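# Press red block firmly onto blue block studs

## Task

Seat the red block down onto the blue block so it rests fully flush, not perched on the studs, with both blocks left on the table. The fit is tight, so the blocks must be closely aligned and a firm push is needed. It only counts if the blocks stay joined without the robot holding them. Release the block and move the gripper away at the end.

## Robot and tools

Robot: a single six-joint arm (waist, shoulder, elbow, wrist pitch, wrist yaw, wrist roll) with a parallel two-finger gripper. The fingers extend along the gripper's +x axis and close along its y axis. end_effector_position is the midpoint between the finger pads, roughly 3 to 4 cm short of the fingertips.

Frame: the scene frame has its origin on the table surface right under the arm base. +z is up, and +y is to the left when facing along +x. Positions are in metres, orientation is a wxyz quaternion, and velocities are in m/s and rad/s. The base may be slightly tilted, and the reported hand position may be a bit off, especially when the arm is stretched far out.

Tool execute_actions, argument actions: a list holding one item, or empty.
- Empty list ({"actions": []}): no command is sent; it just reports the current state.
- Move: {"rows": [[...]], "steps": N}, with N from 1 to 15 (default 15). Each control step lasts 1/30 s. Each row is used for one step, and the final row repeats if there are fewer rows than steps. A row has exactly 7 numbers: six absolute joint target angles in radians, in the order waist, shoulder, elbow, wrist pitch, wrist yaw, wrist roll (the same order Joint positions uses), then the gripper opening. These are targets to reach, not offsets. Ranges: waist -3.054 to 3.054, shoulder 0.000 to 3.142, elbow 0.000 to 2.356, wrist pitch -1.571 to 1.571, wrist yaw -1.571 to 1.571, wrist roll -3.142 to 3.142. A target beyond a range end by over 0.010 rad, and farther out than the joint's current angle, gets the whole call refused, and nothing moves. True joint ends may differ from these by up to 0.010 rad. A joint driven into its end produces a "joint sent to its limit" line. If that line is missing, the joint may still be unable to go farther.
- Opening: a number on a scale from -1 to 1, where +1 is fully open (pad gap 0.088 m). Empty fingers touch at about -0.80, and lower values do not close them further. Closing fully takes at least about 0.5 s.
- Wait: {"steps": N} with no rows, N up to 300. It sends nothing new and returns once N steps have passed since the previous result, with your reply time counted in.
- pictures (true/false): whether camera images come back. By default they do.

Motion limits: each joint's commanded target is kept within a fixed lead of its measured angle: 0.211 rad for the waist, shoulder and elbow, 0.213 for wrist pitch, 0.267 for wrist yaw and 0.228 for wrist roll. All targets are also scaled back whenever they would move the gripper more than 70 mm from where it is measured. So large moves take several calls. Friction can leave a joint short of its target, or ignore a tiny change, so check Joint positions after every move. Between calls the arm keeps heading for the last row you sent until it nearly stops or a step is HELD. Pressing farther needs a new action.

Result lines:
- State: end_effector_position, end_effector_quat_wxyz and velocities.
- Joint positions and Joint velocities: the six joints in column order, then the pad gap in m and m/s.
- grip_measured: the measured opening on the command scale. It can be off by about 1 mm for the whole scene, and it reads up to about 3 mm narrower (0.061 on the scale) while squeezing hard.
- "joint command not followed": a clearance check altered or blocked targets on some steps. Mounting blocks and posts count as part of the arm.
- HELD: marks steps on which your row was not fully sent.
- MOTOR HOT: appears from 50 °C. An OVER-TEMPERATURE FAULT means the arm is held until it cools, and it can lose power and go limp if cooling is too slow.

Gripping: below near-open values, the fingers move until grip_measured matches your number. To hold a part, command about 0.07 below grip_measured for a secure grip, or less for a lighter one. Parts under about 3 mm wide get proportionally less force. Each pad can push roughly 34 to 49 N, more briefly on first contact. Occasional tugs on a held part, or pushes on loose objects, may happen.

Force limits: a torque fault stops the arm for 10 s and drops the rest of the call once contact torque reaches a joint's limit. Limits in N m: waist 17.6, shoulder 21.8, elbow 21.7, wrist pitch 5.74, wrist yaw 5.72, wrist roll 5.36. A held load's weight counts toward these. The tight press therefore needs firm but controlled force, mostly from the shoulder and elbow, and the wrist joints are easily overloaded. Avoid slamming, dropping, slipping, striking things hard or pushing excessively. Never knock or place anything off the table. Smooth moves and low effort are better.

Cameras: cam_head_left, cam_head_right and cam_wrist, each 504x504. Calibrations (pinhole plus radial distortion, world-to-camera transforms) are supplied and can be off by a few degrees and millimetres. The wrist camera follows the hand.

zoom_image: camera (one of the three names) and region [x0, y0, x1, y1] in image pixels, measured from the top-left corner, at most 504 by 504. It returns a detailed crop of that camera's latest image.

read_manual: section "licences". It returns licence texts only and does not move anything.

finished_scene: scene, the integer number of the current scene. This ends it for good and reports success, so first release the block, lift clear, and make sure the red block sits flush on the blue one without help.

Each tool is called after "Call:" in YAML: its name, and indented under it one key for each argument.

## Session

Call:
execute_actions:
  actions: []

Scene clock: 0.00 s of 11933.50 s.
end_effector_position=(+0.1076, -0.0907, +0.2330) grip_measured=+0.853 end_effector_quat_wxyz=(+0.569, +0.517, +0.587, +0.256) end_effector_velocity=(-0.005, +0.001, -0.001) end_effector_angular_velocity=(-0.003, -0.004, +0.026)
Joint positions: [ 0.461  0.724  0.943 -1.484 -0.247  0.642  0.081]
Joint velocities: [-0.002 -0.002 -0.002 -0.022 -0.007 -0.022 -0.   ]
Heat: hottest waist 24 °C (+0.0 °C/min).

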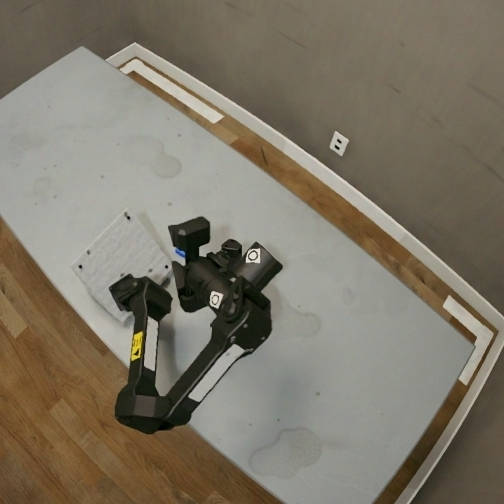

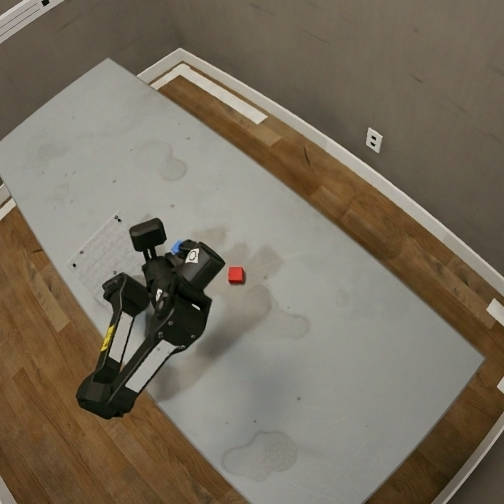

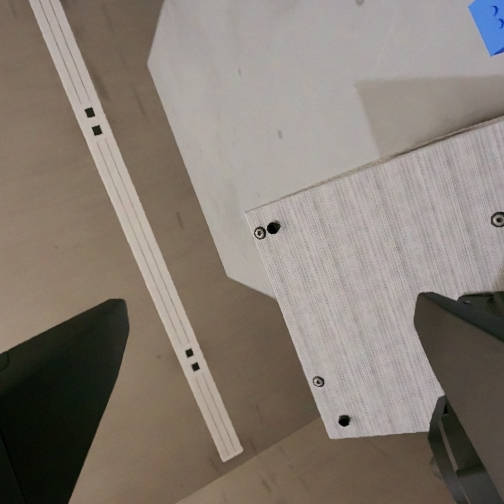

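Call:
zoom_image:
  camera: "cam_head_right"
  region: [160,220,260,300]

Region (160, 220, 260, 300) of cam_head_right's 504x504 image, scaled by 5.040, with more detail than that image has; it fills the top 403 rows of this view, and the rest is white.

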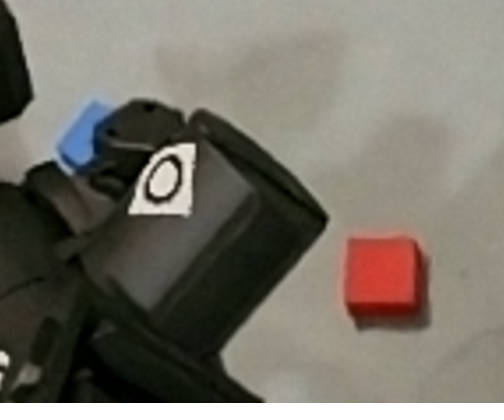

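Call:
execute_actions:
  actions:
    - {"rows":[[0.353,1.461,1.151,-1.376,0.826,-0.57,0.5]]}
  pictures: false

Call:
execute_actions:
  actions:
    - {"steps":45}

Scene clock: 28.77 s of 11933.50 s.
end_effector_position=(+0.2395, -0.1679, +0.1225) grip_measured=+0.504 end_effector_quat_wxyz=(+0.689, -0.150, +0.680, +0.198) end_effector_velocity=(+0.043, -0.058, -0.052) end_effector_angular_velocity=(-0.763, -0.065, +2.133)
Joint positions: [ 0.353  1.441  1.143 -1.375  0.753 -0.29   0.064]
Joint velocities: [-0.007  0.33  -0.002  0.007  0.74  -1.912 -0.001]
Heat: hottest elbow 25 °C (+2.1 °C/min).
Steps of this call (steps 1 to 90: nothing new was sent; then 25.27 s passed at rest; steps 91 to 105: all 15 steps of this action). Readings (joint positions):
91: [0.450 0.745 0.961 -1.486 -0.216 0.604]
92: [0.425 0.783 0.997 -1.465 -0.142 0.548]
94: [0.387 0.895 1.086 -1.400 0.004 0.422]
98: [0.360 1.123 1.143 -1.384 0.311 0.164]
105: the state above

Scene clock: 30.27 s of 11933.50 s.
end_effector_position=(+0.2425, -0.1761, +0.1205) grip_measured=+0.502 end_effector_quat_wxyz=(+0.654, -0.270, +0.653, +0.270) end_effector_velocity=(-0.002, +0.000, -0.001) end_effector_angular_velocity=(+0.006, +0.008, +0.011)
Joint positions: [ 0.353  1.454  1.143 -1.375  0.823 -0.567  0.064]
Joint velocities: [-0.002 -0.002 -0.002 -0.007 -0.007 -0.007 -0.   ]
Heat: hottest elbow 25 °C (+2.0 °C/min).
Steps of this call (steps 1 to 30: the robot went on to your last target; steps 31 to 45: nothing new was sent). Readings (joint positions):
1: [0.353 1.448 1.143 -1.375 0.775 -0.355]
2: [0.353 1.449 1.143 -1.375 0.791 -0.418]
4: [0.353 1.449 1.143 -1.375 0.808 -0.497]
8: [0.353 1.453 1.143 -1.375 0.819 -0.552]
45: the state above
The arm was judged still, so your last target was given up. Only a new action makes it travel on or press farther. Fingers that are still opening or closing keep moving.
camera_calibration (this result's frames):
cam_wrist: T_world_to_cam=[[0.691081, -0.722394, 0.0235239, -0.290742], [-0.677904, -0.636543, 0.367775, 0.0402643], [-0.250705, -0.270109, -0.929617, 0.198436], [0, 0, 0, 1]] pos_world=[0.27797, -0.130801, 0.176501]

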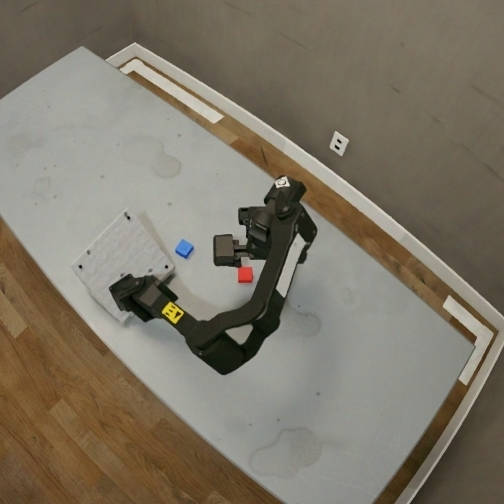

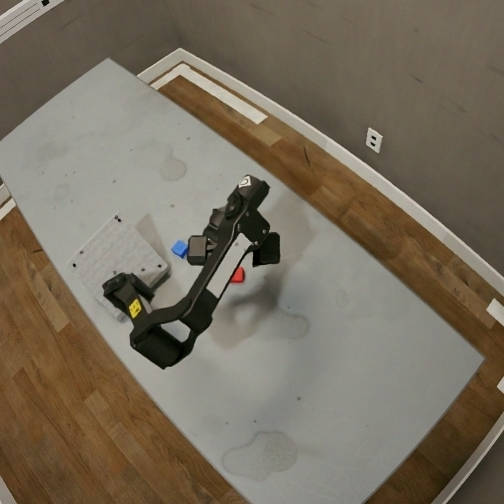

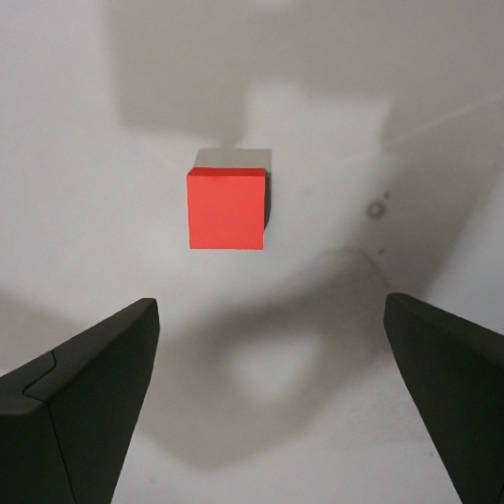

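Call:
execute_actions:
  actions:
    - {"rows":[[0.33,1.458,1.09,-1.3,0.83,-0.6,0.5],[0.31,1.458,1.04,-1.22,0.83,-0.63,0.5],[0.29,1.458,0.991,-1.151,0.83,-0.66,0.5]]}
  pictures: false

Call:
execute_actions:
  actions:
    - {"rows":[[0.26,1.457,0.963,-1.09,0.83,-0.71,0.5],[0.26,1.457,0.963,-1.09,0.83,-0.71,0.5],[0.23,1.457,0.935,-1.03,0.83,-0.75,0.5],[0.23,1.457,0.935,-1.03,0.83,-0.75,0.5],[0.2,1.456,0.906,-0.97,0.83,-0.8,0.5],[0.2,1.456,0.906,-0.97,0.83,-0.8,0.5],[0.165,1.456,0.88,-0.905,0.828,-0.845,0.5]]}

Scene clock: 42.70 s of 11933.50 s.
end_effector_position=(+0.2444, -0.1586, +0.0852) grip_measured=+0.502 end_effector_quat_wxyz=(+0.657, -0.269, +0.652, +0.267) end_effector_velocity=(-0.003, -0.000, -0.003) end_effector_angular_velocity=(+0.007, +0.008, +0.012)
Joint positions: [ 0.291  1.459  1.002 -1.155  0.829 -0.657  0.064]
Joint velocities: [-0.012 -0.007 -0.012  0.007 -0.007 -0.022 -0.   ]
Heat: hottest waist 25 °C (+1.4 °C/min).
Steps of this call (steps 1 to 90: nothing new was sent; then 8.93 s passed at rest; steps 91 to 105: all 15 steps of this action). Readings (joint positions):
91: [0.351 1.454 1.138 -1.363 0.824 -0.575]
92: [0.343 1.453 1.121 -1.326 0.827 -0.588]
94: [0.317 1.452 1.067 -1.234 0.829 -0.622]
98: [0.293 1.459 1.006 -1.174 0.829 -0.650]
105: the state above

Scene clock: 43.20 s of 11933.50 s.
end_effector_position=(+0.2450, -0.1591, +0.0457) grip_measured=+0.502 end_effector_quat_wxyz=(+0.655, -0.270, +0.653, +0.266) end_effector_velocity=(+0.004, +0.001, -0.004) end_effector_angular_velocity=(+0.005, -0.016, +0.001)
Joint positions: [ 0.167  1.458  0.891 -0.912  0.829 -0.839  0.064]
Joint velocities: [-0.012  0.002 -0.012  0.051 -0.007 -0.037  0.   ]
Heat: hottest waist 25 °C (+1.4 °C/min).
Steps of this call (steps 1 to 15: all 15 steps of this action). Readings (joint positions):
1: [0.288 1.459 0.997 -1.142 0.829 -0.669]
2: [0.281 1.458 0.990 -1.124 0.829 -0.681]
4: [0.257 1.458 0.969 -1.078 0.829 -0.714]
8: [0.198 1.458 0.915 -0.967 0.829 -0.799]
15: the state above
camera_calibration (this result's frames):
cam_wrist: T_world_to_cam=[[0.686845, -0.726249, 0.0283898, -0.278272], [-0.682741, -0.631318, 0.367836, 0.0823169], [-0.249218, -0.272029, -0.929457, 0.13346], [0, 0, 0, 1]] pos_world=[0.280592, -0.113822, 0.101667]

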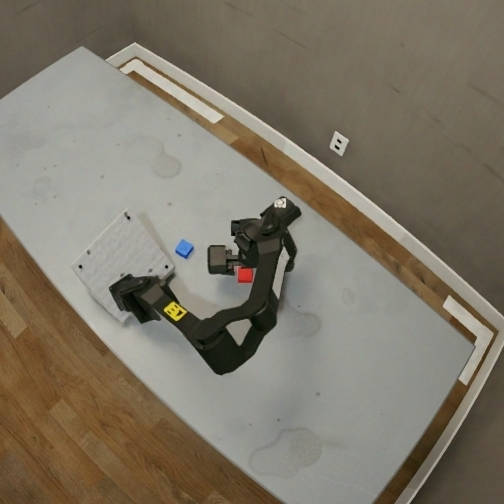

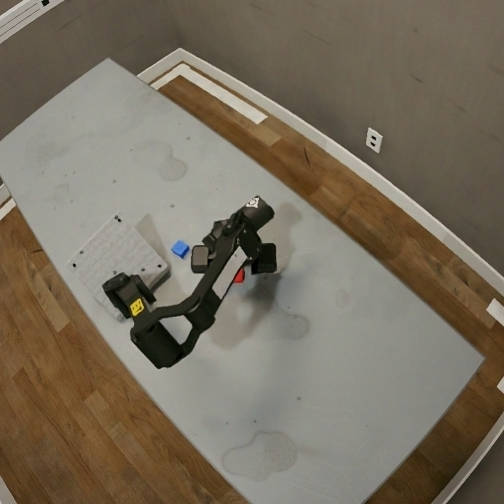

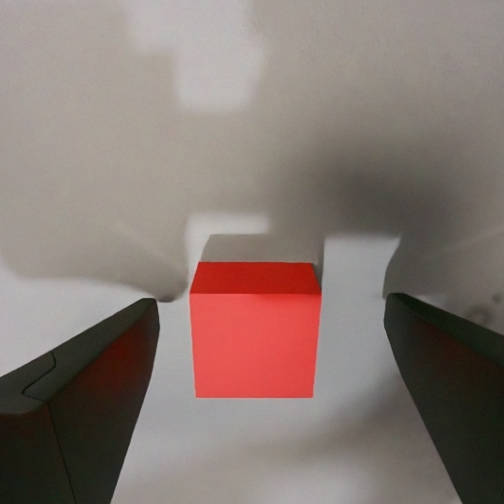

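Call:
execute_actions:
  actions:
    - {"rows":[[0.158,1.456,0.862,-0.893,0.828,-0.853,0.4]],"steps":10}
  pictures: false

Call:
execute_actions:
  actions:
    - {"rows":[[0.158,1.456,0.862,-0.893,0.828,-0.853,-0.28]]}

Call:
zoom_image:
  camera: "cam_head_left"
  region: [140,210,260,300]

Scene clock: 52.27 s of 11933.50 s.
end_effector_position=(+0.2417, -0.1570, +0.0413) grip_measured=+0.405 end_effector_quat_wxyz=(+0.652, -0.271, +0.655, +0.270) end_effector_velocity=(-0.001, +0.001, -0.000) end_effector_angular_velocity=(+0.008, +0.006, +0.026)
Joint positions: [ 0.159  1.458  0.871 -0.896  0.829 -0.85   0.059]
Joint velocities: [-0.002  0.002  0.002 -0.007 -0.007 -0.022 -0.002]
Heat: hottest waist 25 °C (+1.1 °C/min).
Steps of this call (steps 1 to 15: the robot went on to your last target; steps 16 to 90: nothing new was sent; then 5.73 s passed at rest; steps 91 to 100: all 10 steps of this action). Readings (joint positions):
91: [0.165 1.458 0.887 -0.904 0.829 -0.844]
92: [0.164 1.458 0.883 -0.900 0.829 -0.846]
94: [0.161 1.458 0.876 -0.899 0.829 -0.849]
98: [0.159 1.458 0.871 -0.896 0.829 -0.850]
100: the state above

Scene clock: 52.77 s of 11933.50 s.
end_effector_position=(+0.2418, -0.1569, +0.0413) grip_measured=-0.171 end_effector_quat_wxyz=(+0.652, -0.271, +0.655, +0.270) end_effector_velocity=(-0.001, +0.004, -0.001) end_effector_angular_velocity=(+0.022, -0.001, +0.018)
Joint positions: [ 0.16   1.458  0.871 -0.895  0.829 -0.851  0.031]
Joint velocities: [-0.002 -0.002 -0.007  0.007 -0.022 -0.022 -0.   ]
Heat: hottest waist 25 °C (+1.1 °C/min).
Steps of this call (steps 1 to 15: all 15 steps of this action). Readings (joint positions):
1: [0.159 1.458 0.871 -0.896 0.829 -0.850]
2: [0.159 1.458 0.871 -0.896 0.829 -0.850]
4: [0.159 1.458 0.871 -0.895 0.829 -0.850]
8: [0.160 1.458 0.871 -0.895 0.829 -0.851]
15: the state above
camera_calibration (this result's frames):
cam_wrist: T_world_to_cam=[[0.693008, -0.72055, 0.0234036, -0.274694], [-0.674743, -0.636836, 0.373043, 0.0801316], [-0.253891, -0.274313, -0.927519, 0.129861], [0, 0, 0, 1]] pos_world=[0.277404, -0.111277, 0.0969848]

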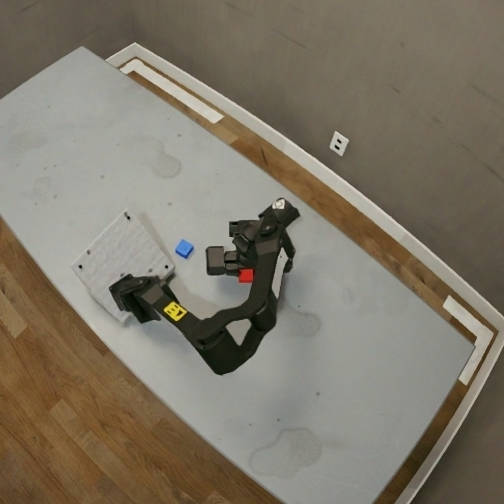

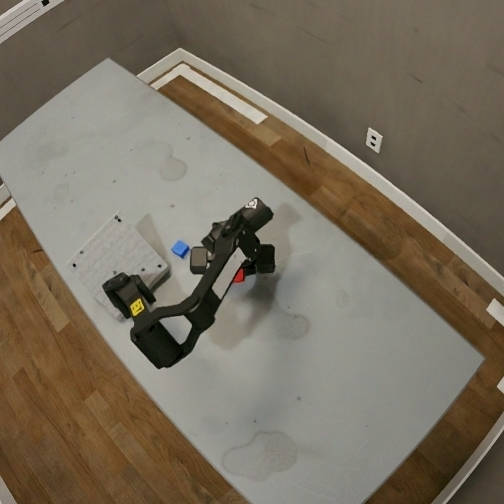

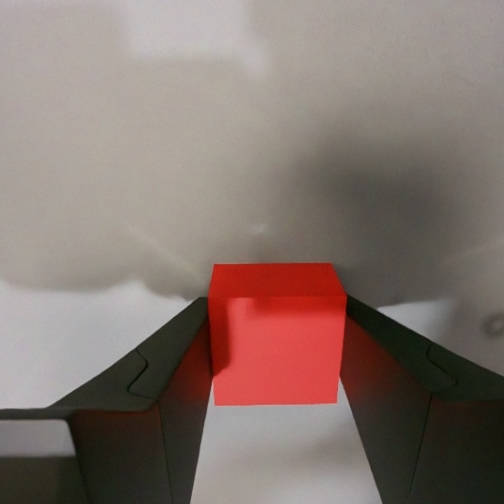

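Region (140, 210, 260, 300) of cam_head_left's 504x504 image, scaled by 4.200, with more detail than that image has; it fills the top 378 rows of this view, and the rest is white.

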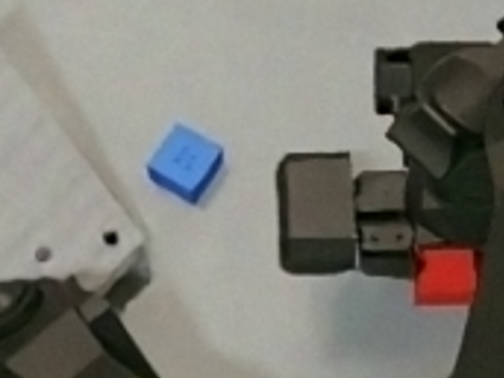

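Call:
execute_actions:
  actions:
    - {"rows":[[0.2,1.456,0.91,-0.97,0.83,-0.8,-0.28],[0.23,1.457,0.94,-1.03,0.83,-0.75,-0.28],[0.26,1.457,0.97,-1.09,0.83,-0.71,-0.28],[0.29,1.458,1.0,-1.151,0.83,-0.66,-0.28],[0.35,1.46,1.06,-1.26,0.83,-0.57,-0.28]],"steps":10}
  pictures: false

Call:
execute_actions:
  actions:
    - {"rows":[[0.45,1.5,1.03,-1.25,0.8,-0.4,-0.28],[0.45,1.5,1.03,-1.25,0.8,-0.4,-0.28],[0.55,1.56,0.99,-1.23,0.77,-0.2,-0.28],[0.55,1.56,0.99,-1.23,0.77,-0.2,-0.28],[0.65,1.63,0.94,-1.21,0.74,0,-0.28],[0.65,1.63,0.94,-1.21,0.74,0,-0.28],[0.74,1.7,0.89,-1.19,0.7,0.3,-0.28],[0.74,1.7,0.89,-1.19,0.7,0.3,-0.28],[0.819,1.779,0.83,-1.163,0.67,0.59,-0.28]]}
  pictures: false

Call:
execute_actions:
  actions:
    - {"steps":20}

Scene clock: 64.10 s of 11933.50 s.
end_effector_position=(+0.2459, -0.1594, +0.1012) grip_measured=-0.171 end_effector_quat_wxyz=(+0.663, -0.268, +0.648, +0.261) end_effector_velocity=(-0.026, -0.009, +0.034) end_effector_angular_velocity=(-0.013, +0.079, +0.001)
Joint positions: [ 0.34   1.458  1.046 -1.229  0.829 -0.593  0.031]
Joint velocities: [ 0.095 -0.007  0.1   -0.33  -0.007  0.227 -0.   ]
Heat: hottest waist 26 °C (+2.0 °C/min).
Steps of this call (steps 1 to 15: the robot went on to your last target; steps 16 to 90: nothing new was sent; then 8.00 s passed at rest; steps 91 to 100: all 10 steps of this action). Readings (joint positions):
91: [0.163 1.458 0.875 -0.906 0.829 -0.842]
92: [0.175 1.458 0.885 -0.941 0.829 -0.819]
94: [0.219 1.458 0.919 -1.031 0.829 -0.754]
98: [0.325 1.458 1.026 -1.200 0.829 -0.615]
100: the state above

Scene clock: 64.60 s of 11933.50 s.
end_effector_position=(+0.1976, -0.0105, +0.1008) grip_measured=-0.171 end_effector_quat_wxyz=(+0.687, -0.168, +0.687, +0.166) end_effector_velocity=(+0.007, +0.019, +0.006) end_effector_angular_velocity=(+0.049, -0.075, -1.922)
Joint positions: [ 0.809  1.77   0.84  -1.17   0.675  0.335  0.031]
Joint velocities: [ 0.051  0.007 -0.002  0.081 -0.007  1.912 -0.   ]
Heat: hottest waist 26 °C (+2.0 °C/min).
Steps of this call (steps 1 to 15: all 15 steps of this action). Readings (joint positions):
1: [0.351 1.462 1.047 -1.241 0.829 -0.550]
2: [0.377 1.468 1.046 -1.244 0.824 -0.502]
4: [0.456 1.500 1.033 -1.237 0.802 -0.376]
8: [0.646 1.625 0.953 -1.206 0.737 -0.118]
15: the state above

Scene clock: 65.27 s of 11933.50 s.
end_effector_position=(+0.1977, -0.0087, +0.1014) grip_measured=-0.171 end_effector_quat_wxyz=(+0.704, -0.080, +0.701, +0.080) end_effector_velocity=(-0.005, -0.000, -0.002) end_effector_angular_velocity=(+0.008, +0.028, +0.010)
Joint positions: [ 0.815  1.772  0.84  -1.165  0.673  0.588  0.031]
Joint velocities: [-0.007 -0.002 -0.007 -0.007 -0.022 -0.007 -0.   ]
Heat: hottest waist 26 °C (+2.0 °C/min).
Steps of this call (steps 1 to 20: the robot went on to your last target). Readings (joint positions):
1: [0.810 1.770 0.840 -1.167 0.675 0.400]
2: [0.811 1.770 0.840 -1.166 0.675 0.457]
4: [0.813 1.771 0.840 -1.166 0.674 0.526]
8: [0.814 1.772 0.840 -1.165 0.674 0.574]
20: the state above
camera_calibration (this result's frames):
cam_wrist: T_world_to_cam=[[0.204755, -0.978534, 0.023366, -0.0444996], [-0.913367, -0.182427, 0.36398, 0.174396], [-0.351905, -0.0958684, -0.931114, 0.236374], [0, 0, 0, 1]] pos_world=[0.25158, 0.0109309, 0.157654]

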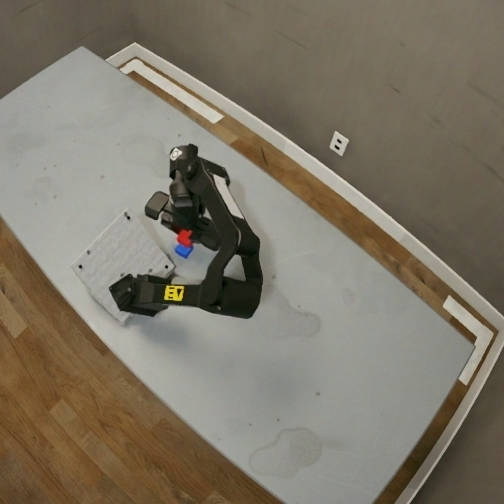

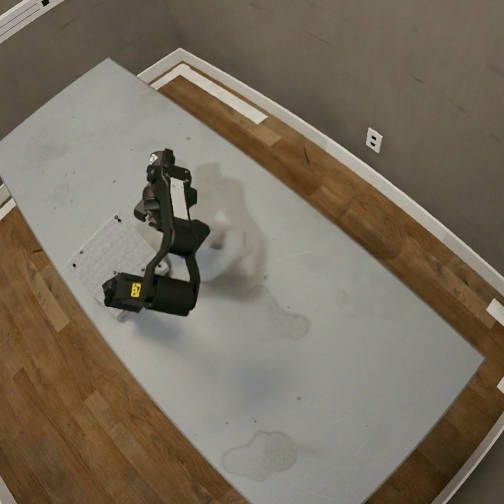

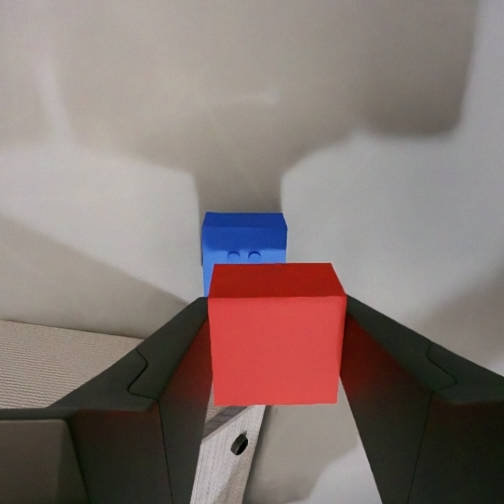

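Call:
execute_actions:
  actions:
    - {"rows":[[0.79,1.79,0.79,-1.09,0.685,0.555,-0.28],[0.79,1.79,0.79,-1.09,0.685,0.555,-0.28],[0.757,1.806,0.74,-1.01,0.702,0.52,-0.28]]}
  pictures: false

Call:
execute_actions:
  actions:
    - {"steps":10}

Call:
zoom_image:
  camera: "cam_wrist"
  region: [190,200,360,320]

Scene clock: 78.97 s of 11933.50 s.
end_effector_position=(+0.1938, -0.0025, +0.0726) grip_measured=-0.171 end_effector_quat_wxyz=(+0.702, -0.082, +0.702, +0.081) end_effector_velocity=(+0.003, +0.001, -0.001) end_effector_angular_velocity=(+0.006, -0.012, -0.026)
Joint positions: [ 0.758  1.8    0.75  -1.014  0.699  0.523  0.031]
Joint velocities: [-0.007 -0.002 -0.002  0.022  0.007  0.007 -0.   ]
Heat: hottest waist 26 °C (+2.0 °C/min).
Steps of this call (steps 1 to 15: the robot went on to your last target; steps 16 to 90: nothing new was sent; then 10.20 s passed at rest; steps 91 to 105: all 15 steps of this action). Readings (joint positions):
91: [0.813 1.773 0.834 -1.152 0.674 0.583]
92: [0.807 1.773 0.825 -1.128 0.675 0.576]
94: [0.786 1.783 0.793 -1.070 0.687 0.550]
98: [0.760 1.800 0.753 -1.028 0.695 0.528]
105: the state above

Scene clock: 79.30 s of 11933.50 s.
end_effector_position=(+0.1939, -0.0025, +0.0725) grip_measured=-0.171 end_effector_quat_wxyz=(+0.702, -0.082, +0.702, +0.081) end_effector_velocity=(-0.015, -0.009, -0.016) end_effector_angular_velocity=(-0.019, +0.066, -0.015)
Joint positions: [ 0.757  1.8    0.75  -1.012  0.699  0.522  0.031]
Joint velocities: [-0.051 -0.002 -0.051  0.007 -0.007  0.007 -0.   ]
Heat: hottest waist 26 °C (+2.0 °C/min).
Steps of this call (steps 1 to 10: the robot went on to your last target). Readings (joint positions):
1: [0.758 1.800 0.750 -1.013 0.699 0.522]
2: [0.758 1.800 0.750 -1.013 0.699 0.522]
4: [0.758 1.800 0.750 -1.012 0.699 0.522]
8: [0.758 1.800 0.750 -1.012 0.699 0.522]
10: the state above
camera_calibration (this result's frames):
cam_wrist: T_world_to_cam=[[0.208879, -0.977652, 0.0237943, -0.0377831], [-0.910733, -0.185602, 0.36894, 0.181683], [-0.356279, -0.098734, -0.929149, 0.209328], [0, 0, 0, 1]] pos_world=[0.247936, 0.0174499, 0.128366]

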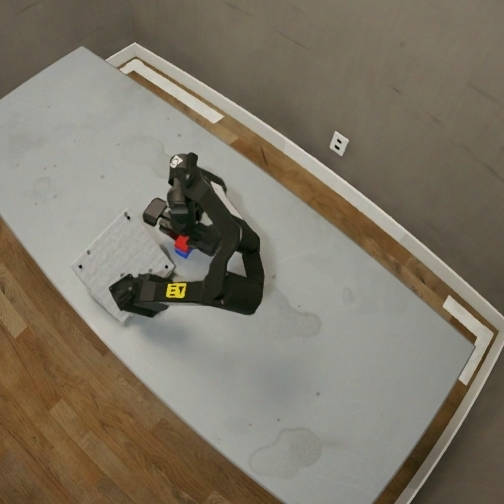

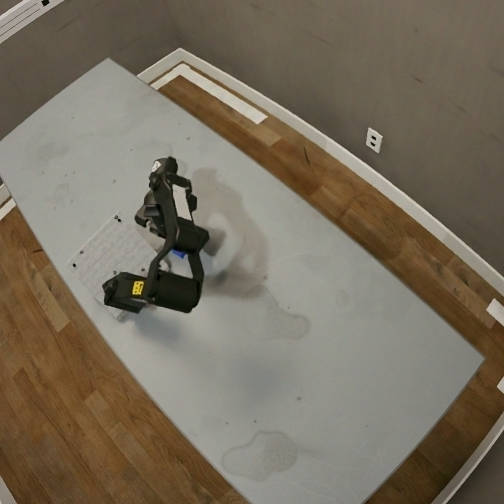

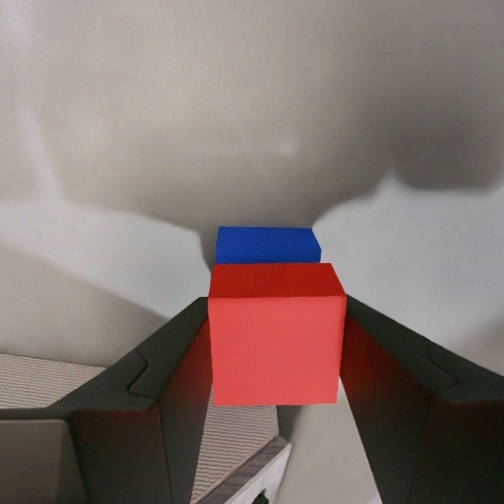

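Region (190, 200, 360, 320) of cam_wrist's 504x504 image, scaled by 2.965, with more detail than that image has; it fills the top 356 rows of this view, and the rest is white.

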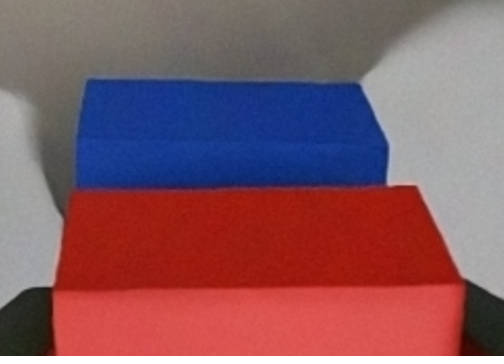

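Call:
execute_actions:
  actions:
    - {"rows":[[0.736,1.809,0.716,-0.968,0.712,0.527,-0.28]]}
  pictures: false

Call:
execute_actions:
  actions:
    - {"steps":8}

Call:
zoom_image:
  camera: "cam_wrist"
  region: [190,200,360,320]

Scene clock: 85.13 s of 11933.50 s.
end_effector_position=(+0.1925, -0.0020, +0.0639) grip_measured=-0.171 end_effector_quat_wxyz=(+0.702, -0.076, +0.705, +0.072) end_effector_velocity=(-0.002, -0.001, -0.000) end_effector_angular_velocity=(+0.002, +0.011, +0.010)
Joint positions: [ 0.737  1.81   0.726 -0.97   0.709  0.524  0.031]
Joint velocities: [-0.002 -0.002 -0.002 -0.007 -0.007 -0.007 -0.   ]
Heat: hottest waist 26 °C (+2.0 °C/min).
Steps of this call (steps 1 to 30: the robot went on to your last target; steps 31 to 90: nothing new was sent; then 2.33 s passed at rest; steps 91 to 105: all 15 steps of this action). Readings (joint positions):
91: [0.752 1.810 0.732 -1.005 0.701 0.522]
92: [0.748 1.810 0.731 -0.993 0.703 0.522]
94: [0.741 1.810 0.730 -0.980 0.707 0.523]
98: [0.737 1.810 0.727 -0.973 0.708 0.524]
105: the state above

Scene clock: 85.40 s of 11933.50 s.
end_effector_position=(+0.1926, -0.0019, +0.0639) grip_measured=-0.171 end_effector_quat_wxyz=(+0.702, -0.075, +0.705, +0.072) end_effector_velocity=(-0.002, -0.001, -0.000) end_effector_angular_velocity=(+0.002, +0.011, -0.004)
Joint positions: [ 0.737  1.81   0.726 -0.97   0.709  0.524  0.031]
Joint velocities: [-0.002 -0.002 -0.002 -0.007 -0.007  0.007 -0.   ]
Heat: hottest waist 26 °C (+2.0 °C/min).
Steps of this call (steps 1 to 8: the robot went on to your last target). Readings (joint positions):
1: [0.737 1.810 0.726 -0.970 0.709 0.524]
2: [0.737 1.810 0.726 -0.970 0.709 0.524]
4: [0.737 1.810 0.726 -0.970 0.709 0.524]
8: the state above
camera_calibration (this result's frames):
cam_wrist: T_world_to_cam=[[0.188187, -0.981766, 0.026844, -0.0329792], [-0.91307, -0.16482, 0.37301, 0.183999], [-0.361784, -0.0947061, -0.927439, 0.201895], [0, 0, 0, 1]] pos_world=[0.247253, 0.0170696, 0.119497]

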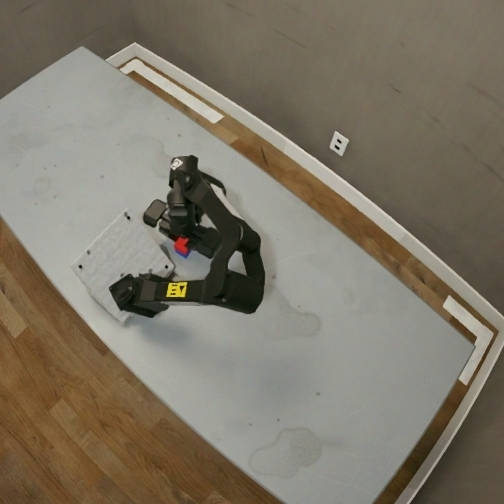

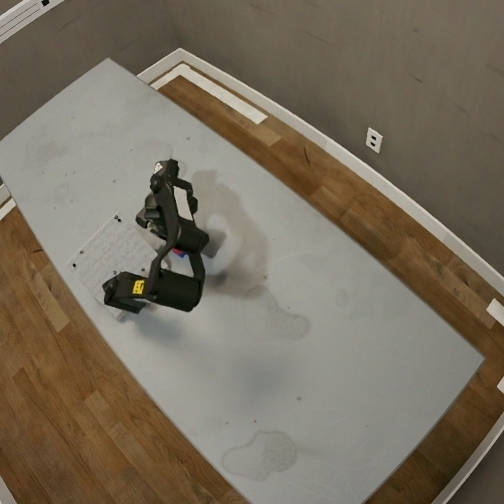

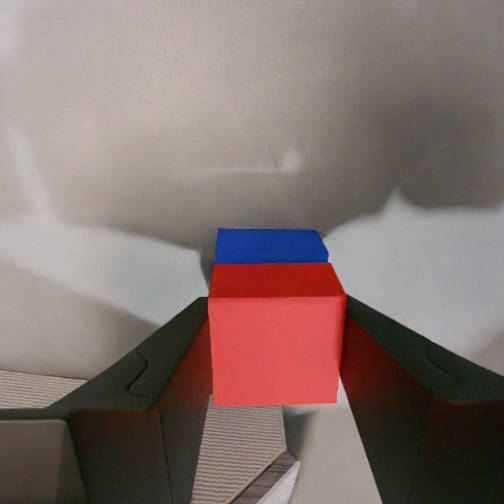

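Region (190, 200, 360, 320) of cam_wrist's 504x504 image, scaled by 2.965, with more detail than that image has; it fills the top 356 rows of this view, and the rest is white.

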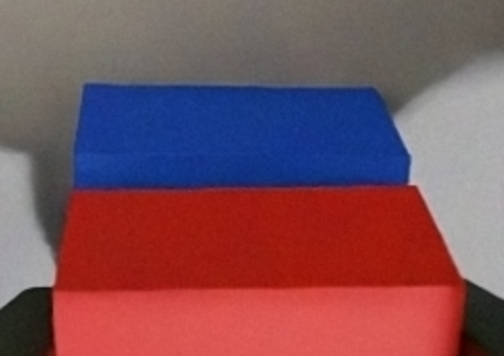

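Call:
execute_actions:
  actions:
    - {"rows":[[0.736,1.809,0.739,-0.963,0.712,0.545,-0.28]]}

Call:
zoom_image:
  camera: "cam_wrist"
  region: [190,200,360,320]

Scene clock: 90.90 s of 11933.50 s.
end_effector_position=(+0.1935, -0.0015, +0.0639) grip_measured=-0.171 end_effector_quat_wxyz=(+0.704, -0.067, +0.704, +0.065) end_effector_velocity=(-0.004, -0.001, -0.001) end_effector_angular_velocity=(-0.001, +0.014, +0.014)
Joint positions: [ 0.737  1.81   0.726 -0.965  0.71   0.543  0.031]
Joint velocities: [-0.002 -0.002 -0.007 -0.007 -0.007 -0.007 -0.   ]
Heat: hottest waist 26 °C (+1.0 °C/min).
Steps of this call (steps 1 to 15: the robot went on to your last target; steps 16 to 140: nothing new was sent; then 0.33 s passed at rest; steps 141 to 155: all 15 steps of this action). Readings (joint positions):
141: [0.737 1.810 0.717 -0.967 0.710 0.529]
142: [0.737 1.810 0.718 -0.967 0.710 0.533]
144: [0.737 1.810 0.722 -0.967 0.710 0.538]
148: [0.737 1.810 0.726 -0.965 0.710 0.542]
155: the state above
camera_calibration (this result's frames):
cam_wrist: T_world_to_cam=[[0.166906, -0.985624, 0.0262159, -0.0285927], [-0.917862, -0.14561, 0.369226, 0.186053], [-0.360101, -0.0856885, -0.92897, 0.202102], [0, 0, 0, 1]] pos_world=[0.24832, 0.0162274, 0.119801]

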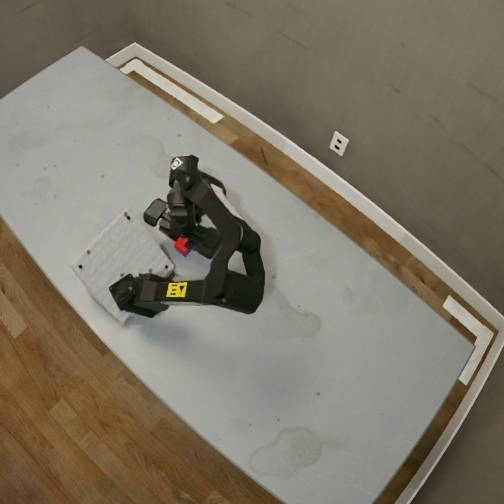

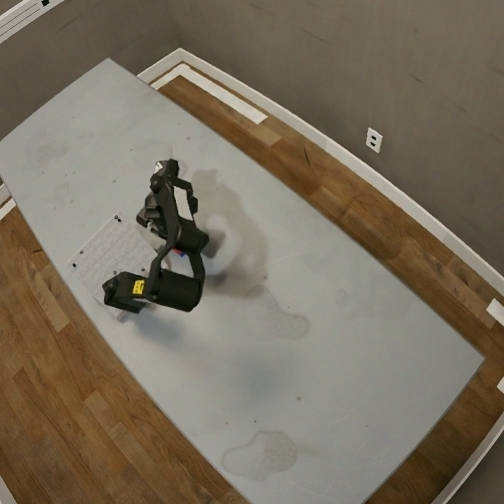

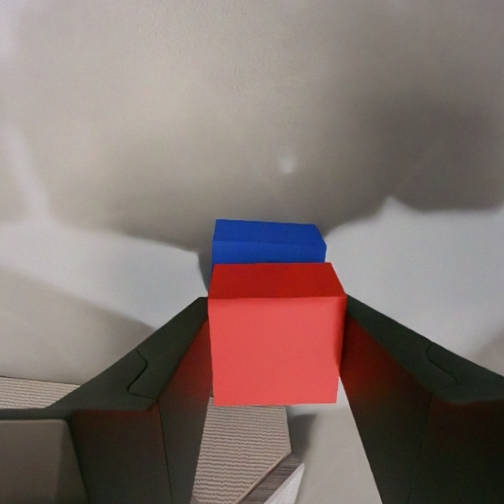

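Region (190, 200, 360, 320) of cam_wrist's 504x504 image, scaled by 2.965, with more detail than that image has; it fills the top 356 rows of this view, and the rest is white.

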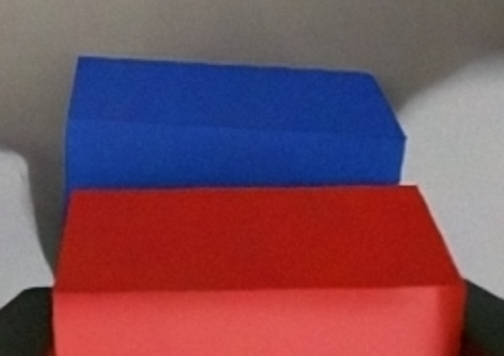

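Call:
execute_actions:
  actions:
    - {"rows":[[0.75,1.809,0.739,-0.963,0.712,0.545,-0.28],[0.75,1.809,0.739,-0.963,0.712,0.545,-0.28],[0.75,1.809,0.739,-0.963,0.712,0.545,-0.28],[0.75,1.809,0.758,-0.963,0.712,0.6,-0.28]]}

Call:
zoom_image:
  camera: "cam_wrist"
  region: [190,200,360,320]

Scene clock: 97.83 s of 11933.50 s.
end_effector_position=(+0.1996, +0.0012, +0.0689) grip_measured=-0.171 end_effector_quat_wxyz=(+0.713, -0.042, +0.699, +0.047) end_effector_velocity=(-0.002, +0.003, +0.000) end_effector_angular_velocity=(+0.020, +0.009, +0.005)
Joint positions: [ 0.746  1.81   0.746 -0.964  0.71   0.597  0.031]
Joint velocities: [ 0.002 -0.002 -0.002  0.007 -0.022 -0.007 -0.   ]
Heat: hottest waist 27 °C (+2.0 °C/min).
Steps of this call (steps 1 to 15: the robot went on to your last target; steps 16 to 90: nothing new was sent; then 3.43 s passed at rest; steps 91 to 105: all 15 steps of this action). Readings (joint positions):
91: [0.737 1.810 0.726 -0.965 0.710 0.543]
92: [0.739 1.810 0.726 -0.965 0.710 0.543]
94: [0.744 1.810 0.728 -0.965 0.710 0.554]
98: [0.745 1.810 0.743 -0.964 0.710 0.588]
105: the state above
camera_calibration (this result's frames):
cam_wrist: T_world_to_cam=[[0.105765, -0.994241, 0.017256, -0.0142236], [-0.931934, -0.0930544, 0.350484, 0.194261], [-0.34686, -0.0531506, -0.93641, 0.206928], [0, 0, 0, 1]] pos_world=[0.254318, 0.0149335, 0.125929]

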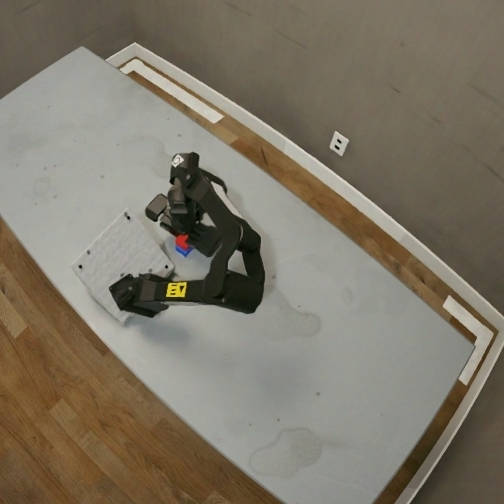

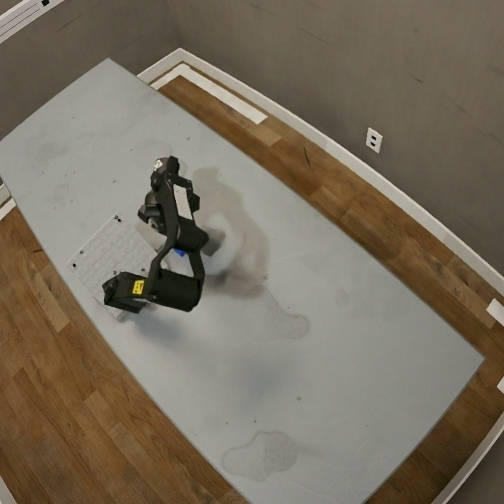

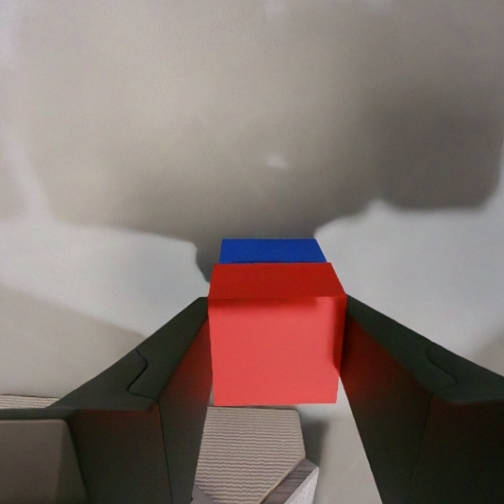

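Region (190, 200, 360, 320) of cam_wrist's 504x504 image, scaled by 2.965, with more detail than that image has; it fills the top 356 rows of this view, and the rest is white.

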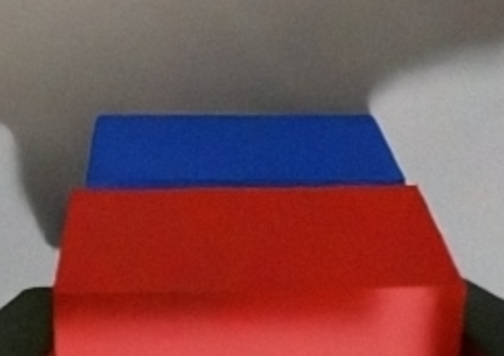

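Call:
execute_actions:
  actions:
    - {"rows":[[0.736,1.809,0.728,-0.96,0.716,0.6,-0.28]]}

Call:
zoom_image:
  camera: "cam_wrist"
  region: [190,200,360,320]

Scene clock: 102.90 s of 11933.50 s.
end_effector_position=(+0.1976, -0.0003, +0.0657) grip_measured=-0.171 end_effector_quat_wxyz=(+0.709, -0.044, +0.703, +0.044) end_effector_velocity=(-0.004, -0.002, -0.001) end_effector_angular_velocity=(-0.006, +0.019, +0.020)
Joint positions: [ 0.737  1.813  0.738 -0.962  0.712  0.598  0.031]
Joint velocities: [-0.002 -0.002 -0.002 -0.022 -0.007 -0.007 -0.   ]
Heat: hottest waist 27 °C (+2.0 °C/min).
Steps of this call (steps 1 to 15: the robot went on to your last target; steps 16 to 137: nothing new was sent; steps 138 to 152: all 15 steps of this action). Readings (joint positions):
138: [0.746 1.813 0.752 -0.962 0.711 0.598]
139: [0.744 1.813 0.750 -0.962 0.711 0.598]
141: [0.739 1.813 0.744 -0.962 0.712 0.598]
145: [0.737 1.813 0.739 -0.962 0.712 0.598]
152: the state above
camera_calibration (this result's frames):
cam_wrist: T_world_to_cam=[[0.103806, -0.994342, 0.0225345, -0.0154491], [-0.928486, -0.0887581, 0.360605, 0.192061], [-0.356565, -0.0583558, -0.932446, 0.204902], [0, 0, 0, 1]] pos_world=[0.252991, 0.0136425, 0.12215]

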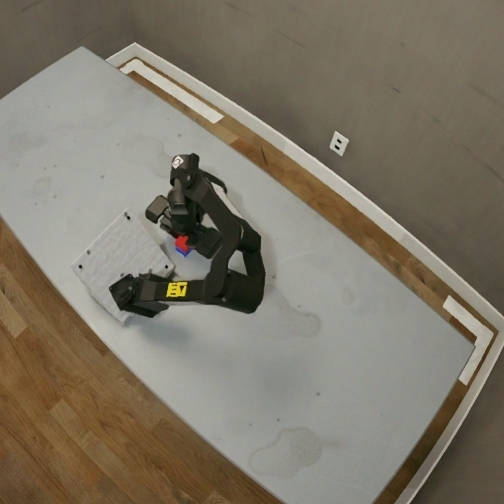

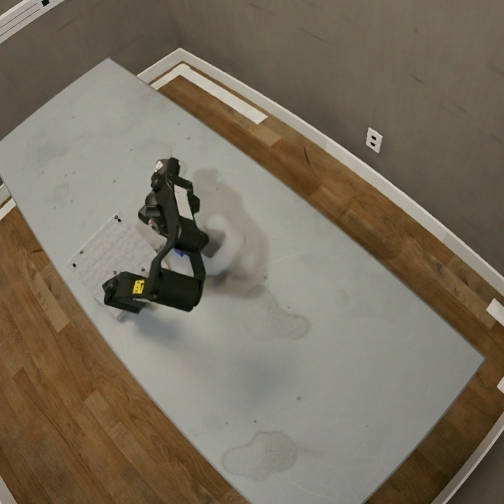

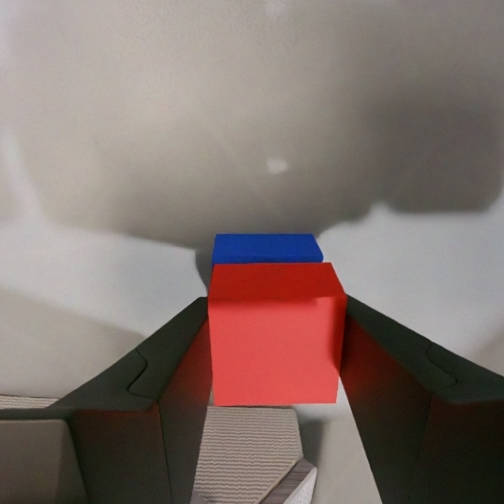

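Region (190, 200, 360, 320) of cam_wrist's 504x504 image, scaled by 2.965, with more detail than that image has; it fills the top 356 rows of this view, and the rest is white.

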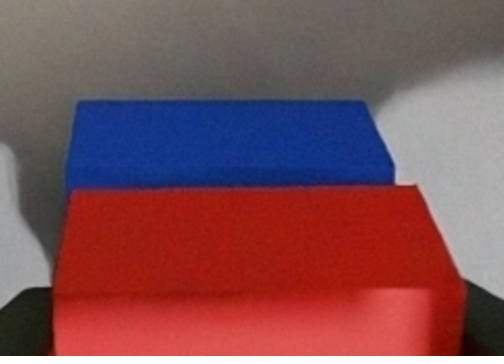

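Call:
execute_actions:
  actions:
    - {"rows":[[0.736,1.815,0.728,-0.96,0.705,0.6,-0.28],[0.736,1.815,0.728,-0.96,0.705,0.6,-0.28],[0.736,1.815,0.728,-0.96,0.705,0.6,-0.28],[0.732,1.818,0.724,-0.952,0.706,0.596,-0.28],[0.732,1.818,0.724,-0.952,0.706,0.596,-0.28],[0.728,1.82,0.721,-0.944,0.708,0.592,-0.28]]}

Call:
zoom_image:
  camera: "cam_wrist"
  region: [190,200,360,320]

Scene clock: 109.40 s of 11933.50 s.
end_effector_position=(+0.1954, -0.0003, +0.0623) grip_measured=-0.171 end_effector_quat_wxyz=(+0.707, -0.042, +0.705, +0.044) end_effector_velocity=(-0.002, -0.001, -0.000) end_effector_angular_velocity=(+0.002, +0.011, +0.010)
Joint positions: [ 0.729  1.812  0.725 -0.947  0.711  0.595  0.031]
Joint velocities: [-0.002 -0.002 -0.002 -0.007 -0.007 -0.007 -0.   ]
Heat: hottest waist 27 °C (+2.0 °C/min).
Steps of this call (steps 1 to 15: the robot went on to your last target; steps 16 to 100: nothing new was sent; then 2.67 s passed at rest; steps 101 to 115: all 15 steps of this action). Readings (joint positions):
101: [0.736 1.812 0.725 -0.959 0.714 0.598]
102: [0.736 1.812 0.725 -0.959 0.714 0.598]
104: [0.736 1.812 0.725 -0.959 0.711 0.598]
108: [0.731 1.812 0.725 -0.950 0.711 0.596]
115: the state above
camera_calibration (this result's frames):
cam_wrist: T_world_to_cam=[[0.100741, -0.994717, 0.0197392, -0.0142875], [-0.926747, -0.086603, 0.365569, 0.190588], [-0.361928, -0.0551211, -0.930575, 0.201822], [0, 0, 0, 1]] pos_world=[0.251111, 0.0134181, 0.118419]

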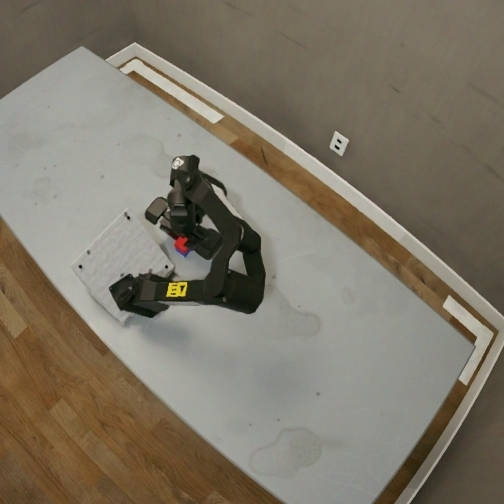

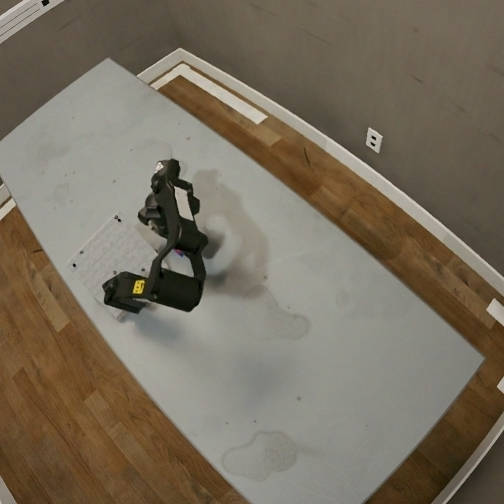

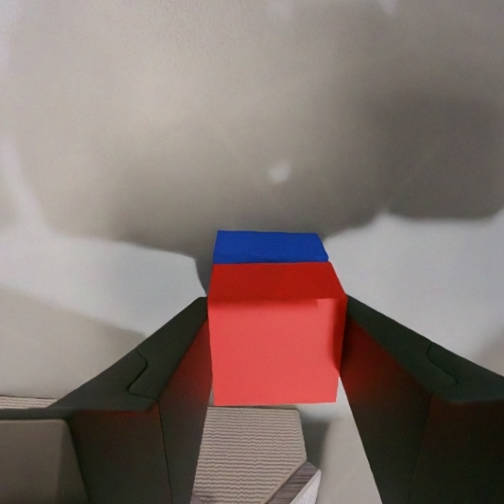

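Region (190, 200, 360, 320) of cam_wrist's 504x504 image, scaled by 2.965, with more detail than that image has; it fills the top 356 rows of this view, and the rest is white.

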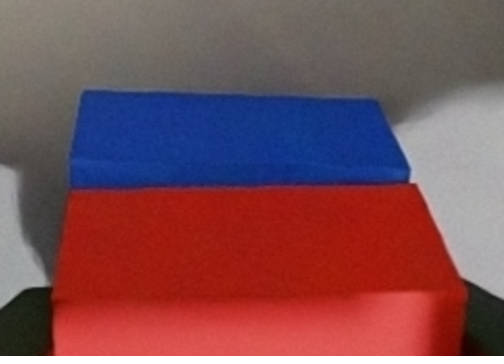

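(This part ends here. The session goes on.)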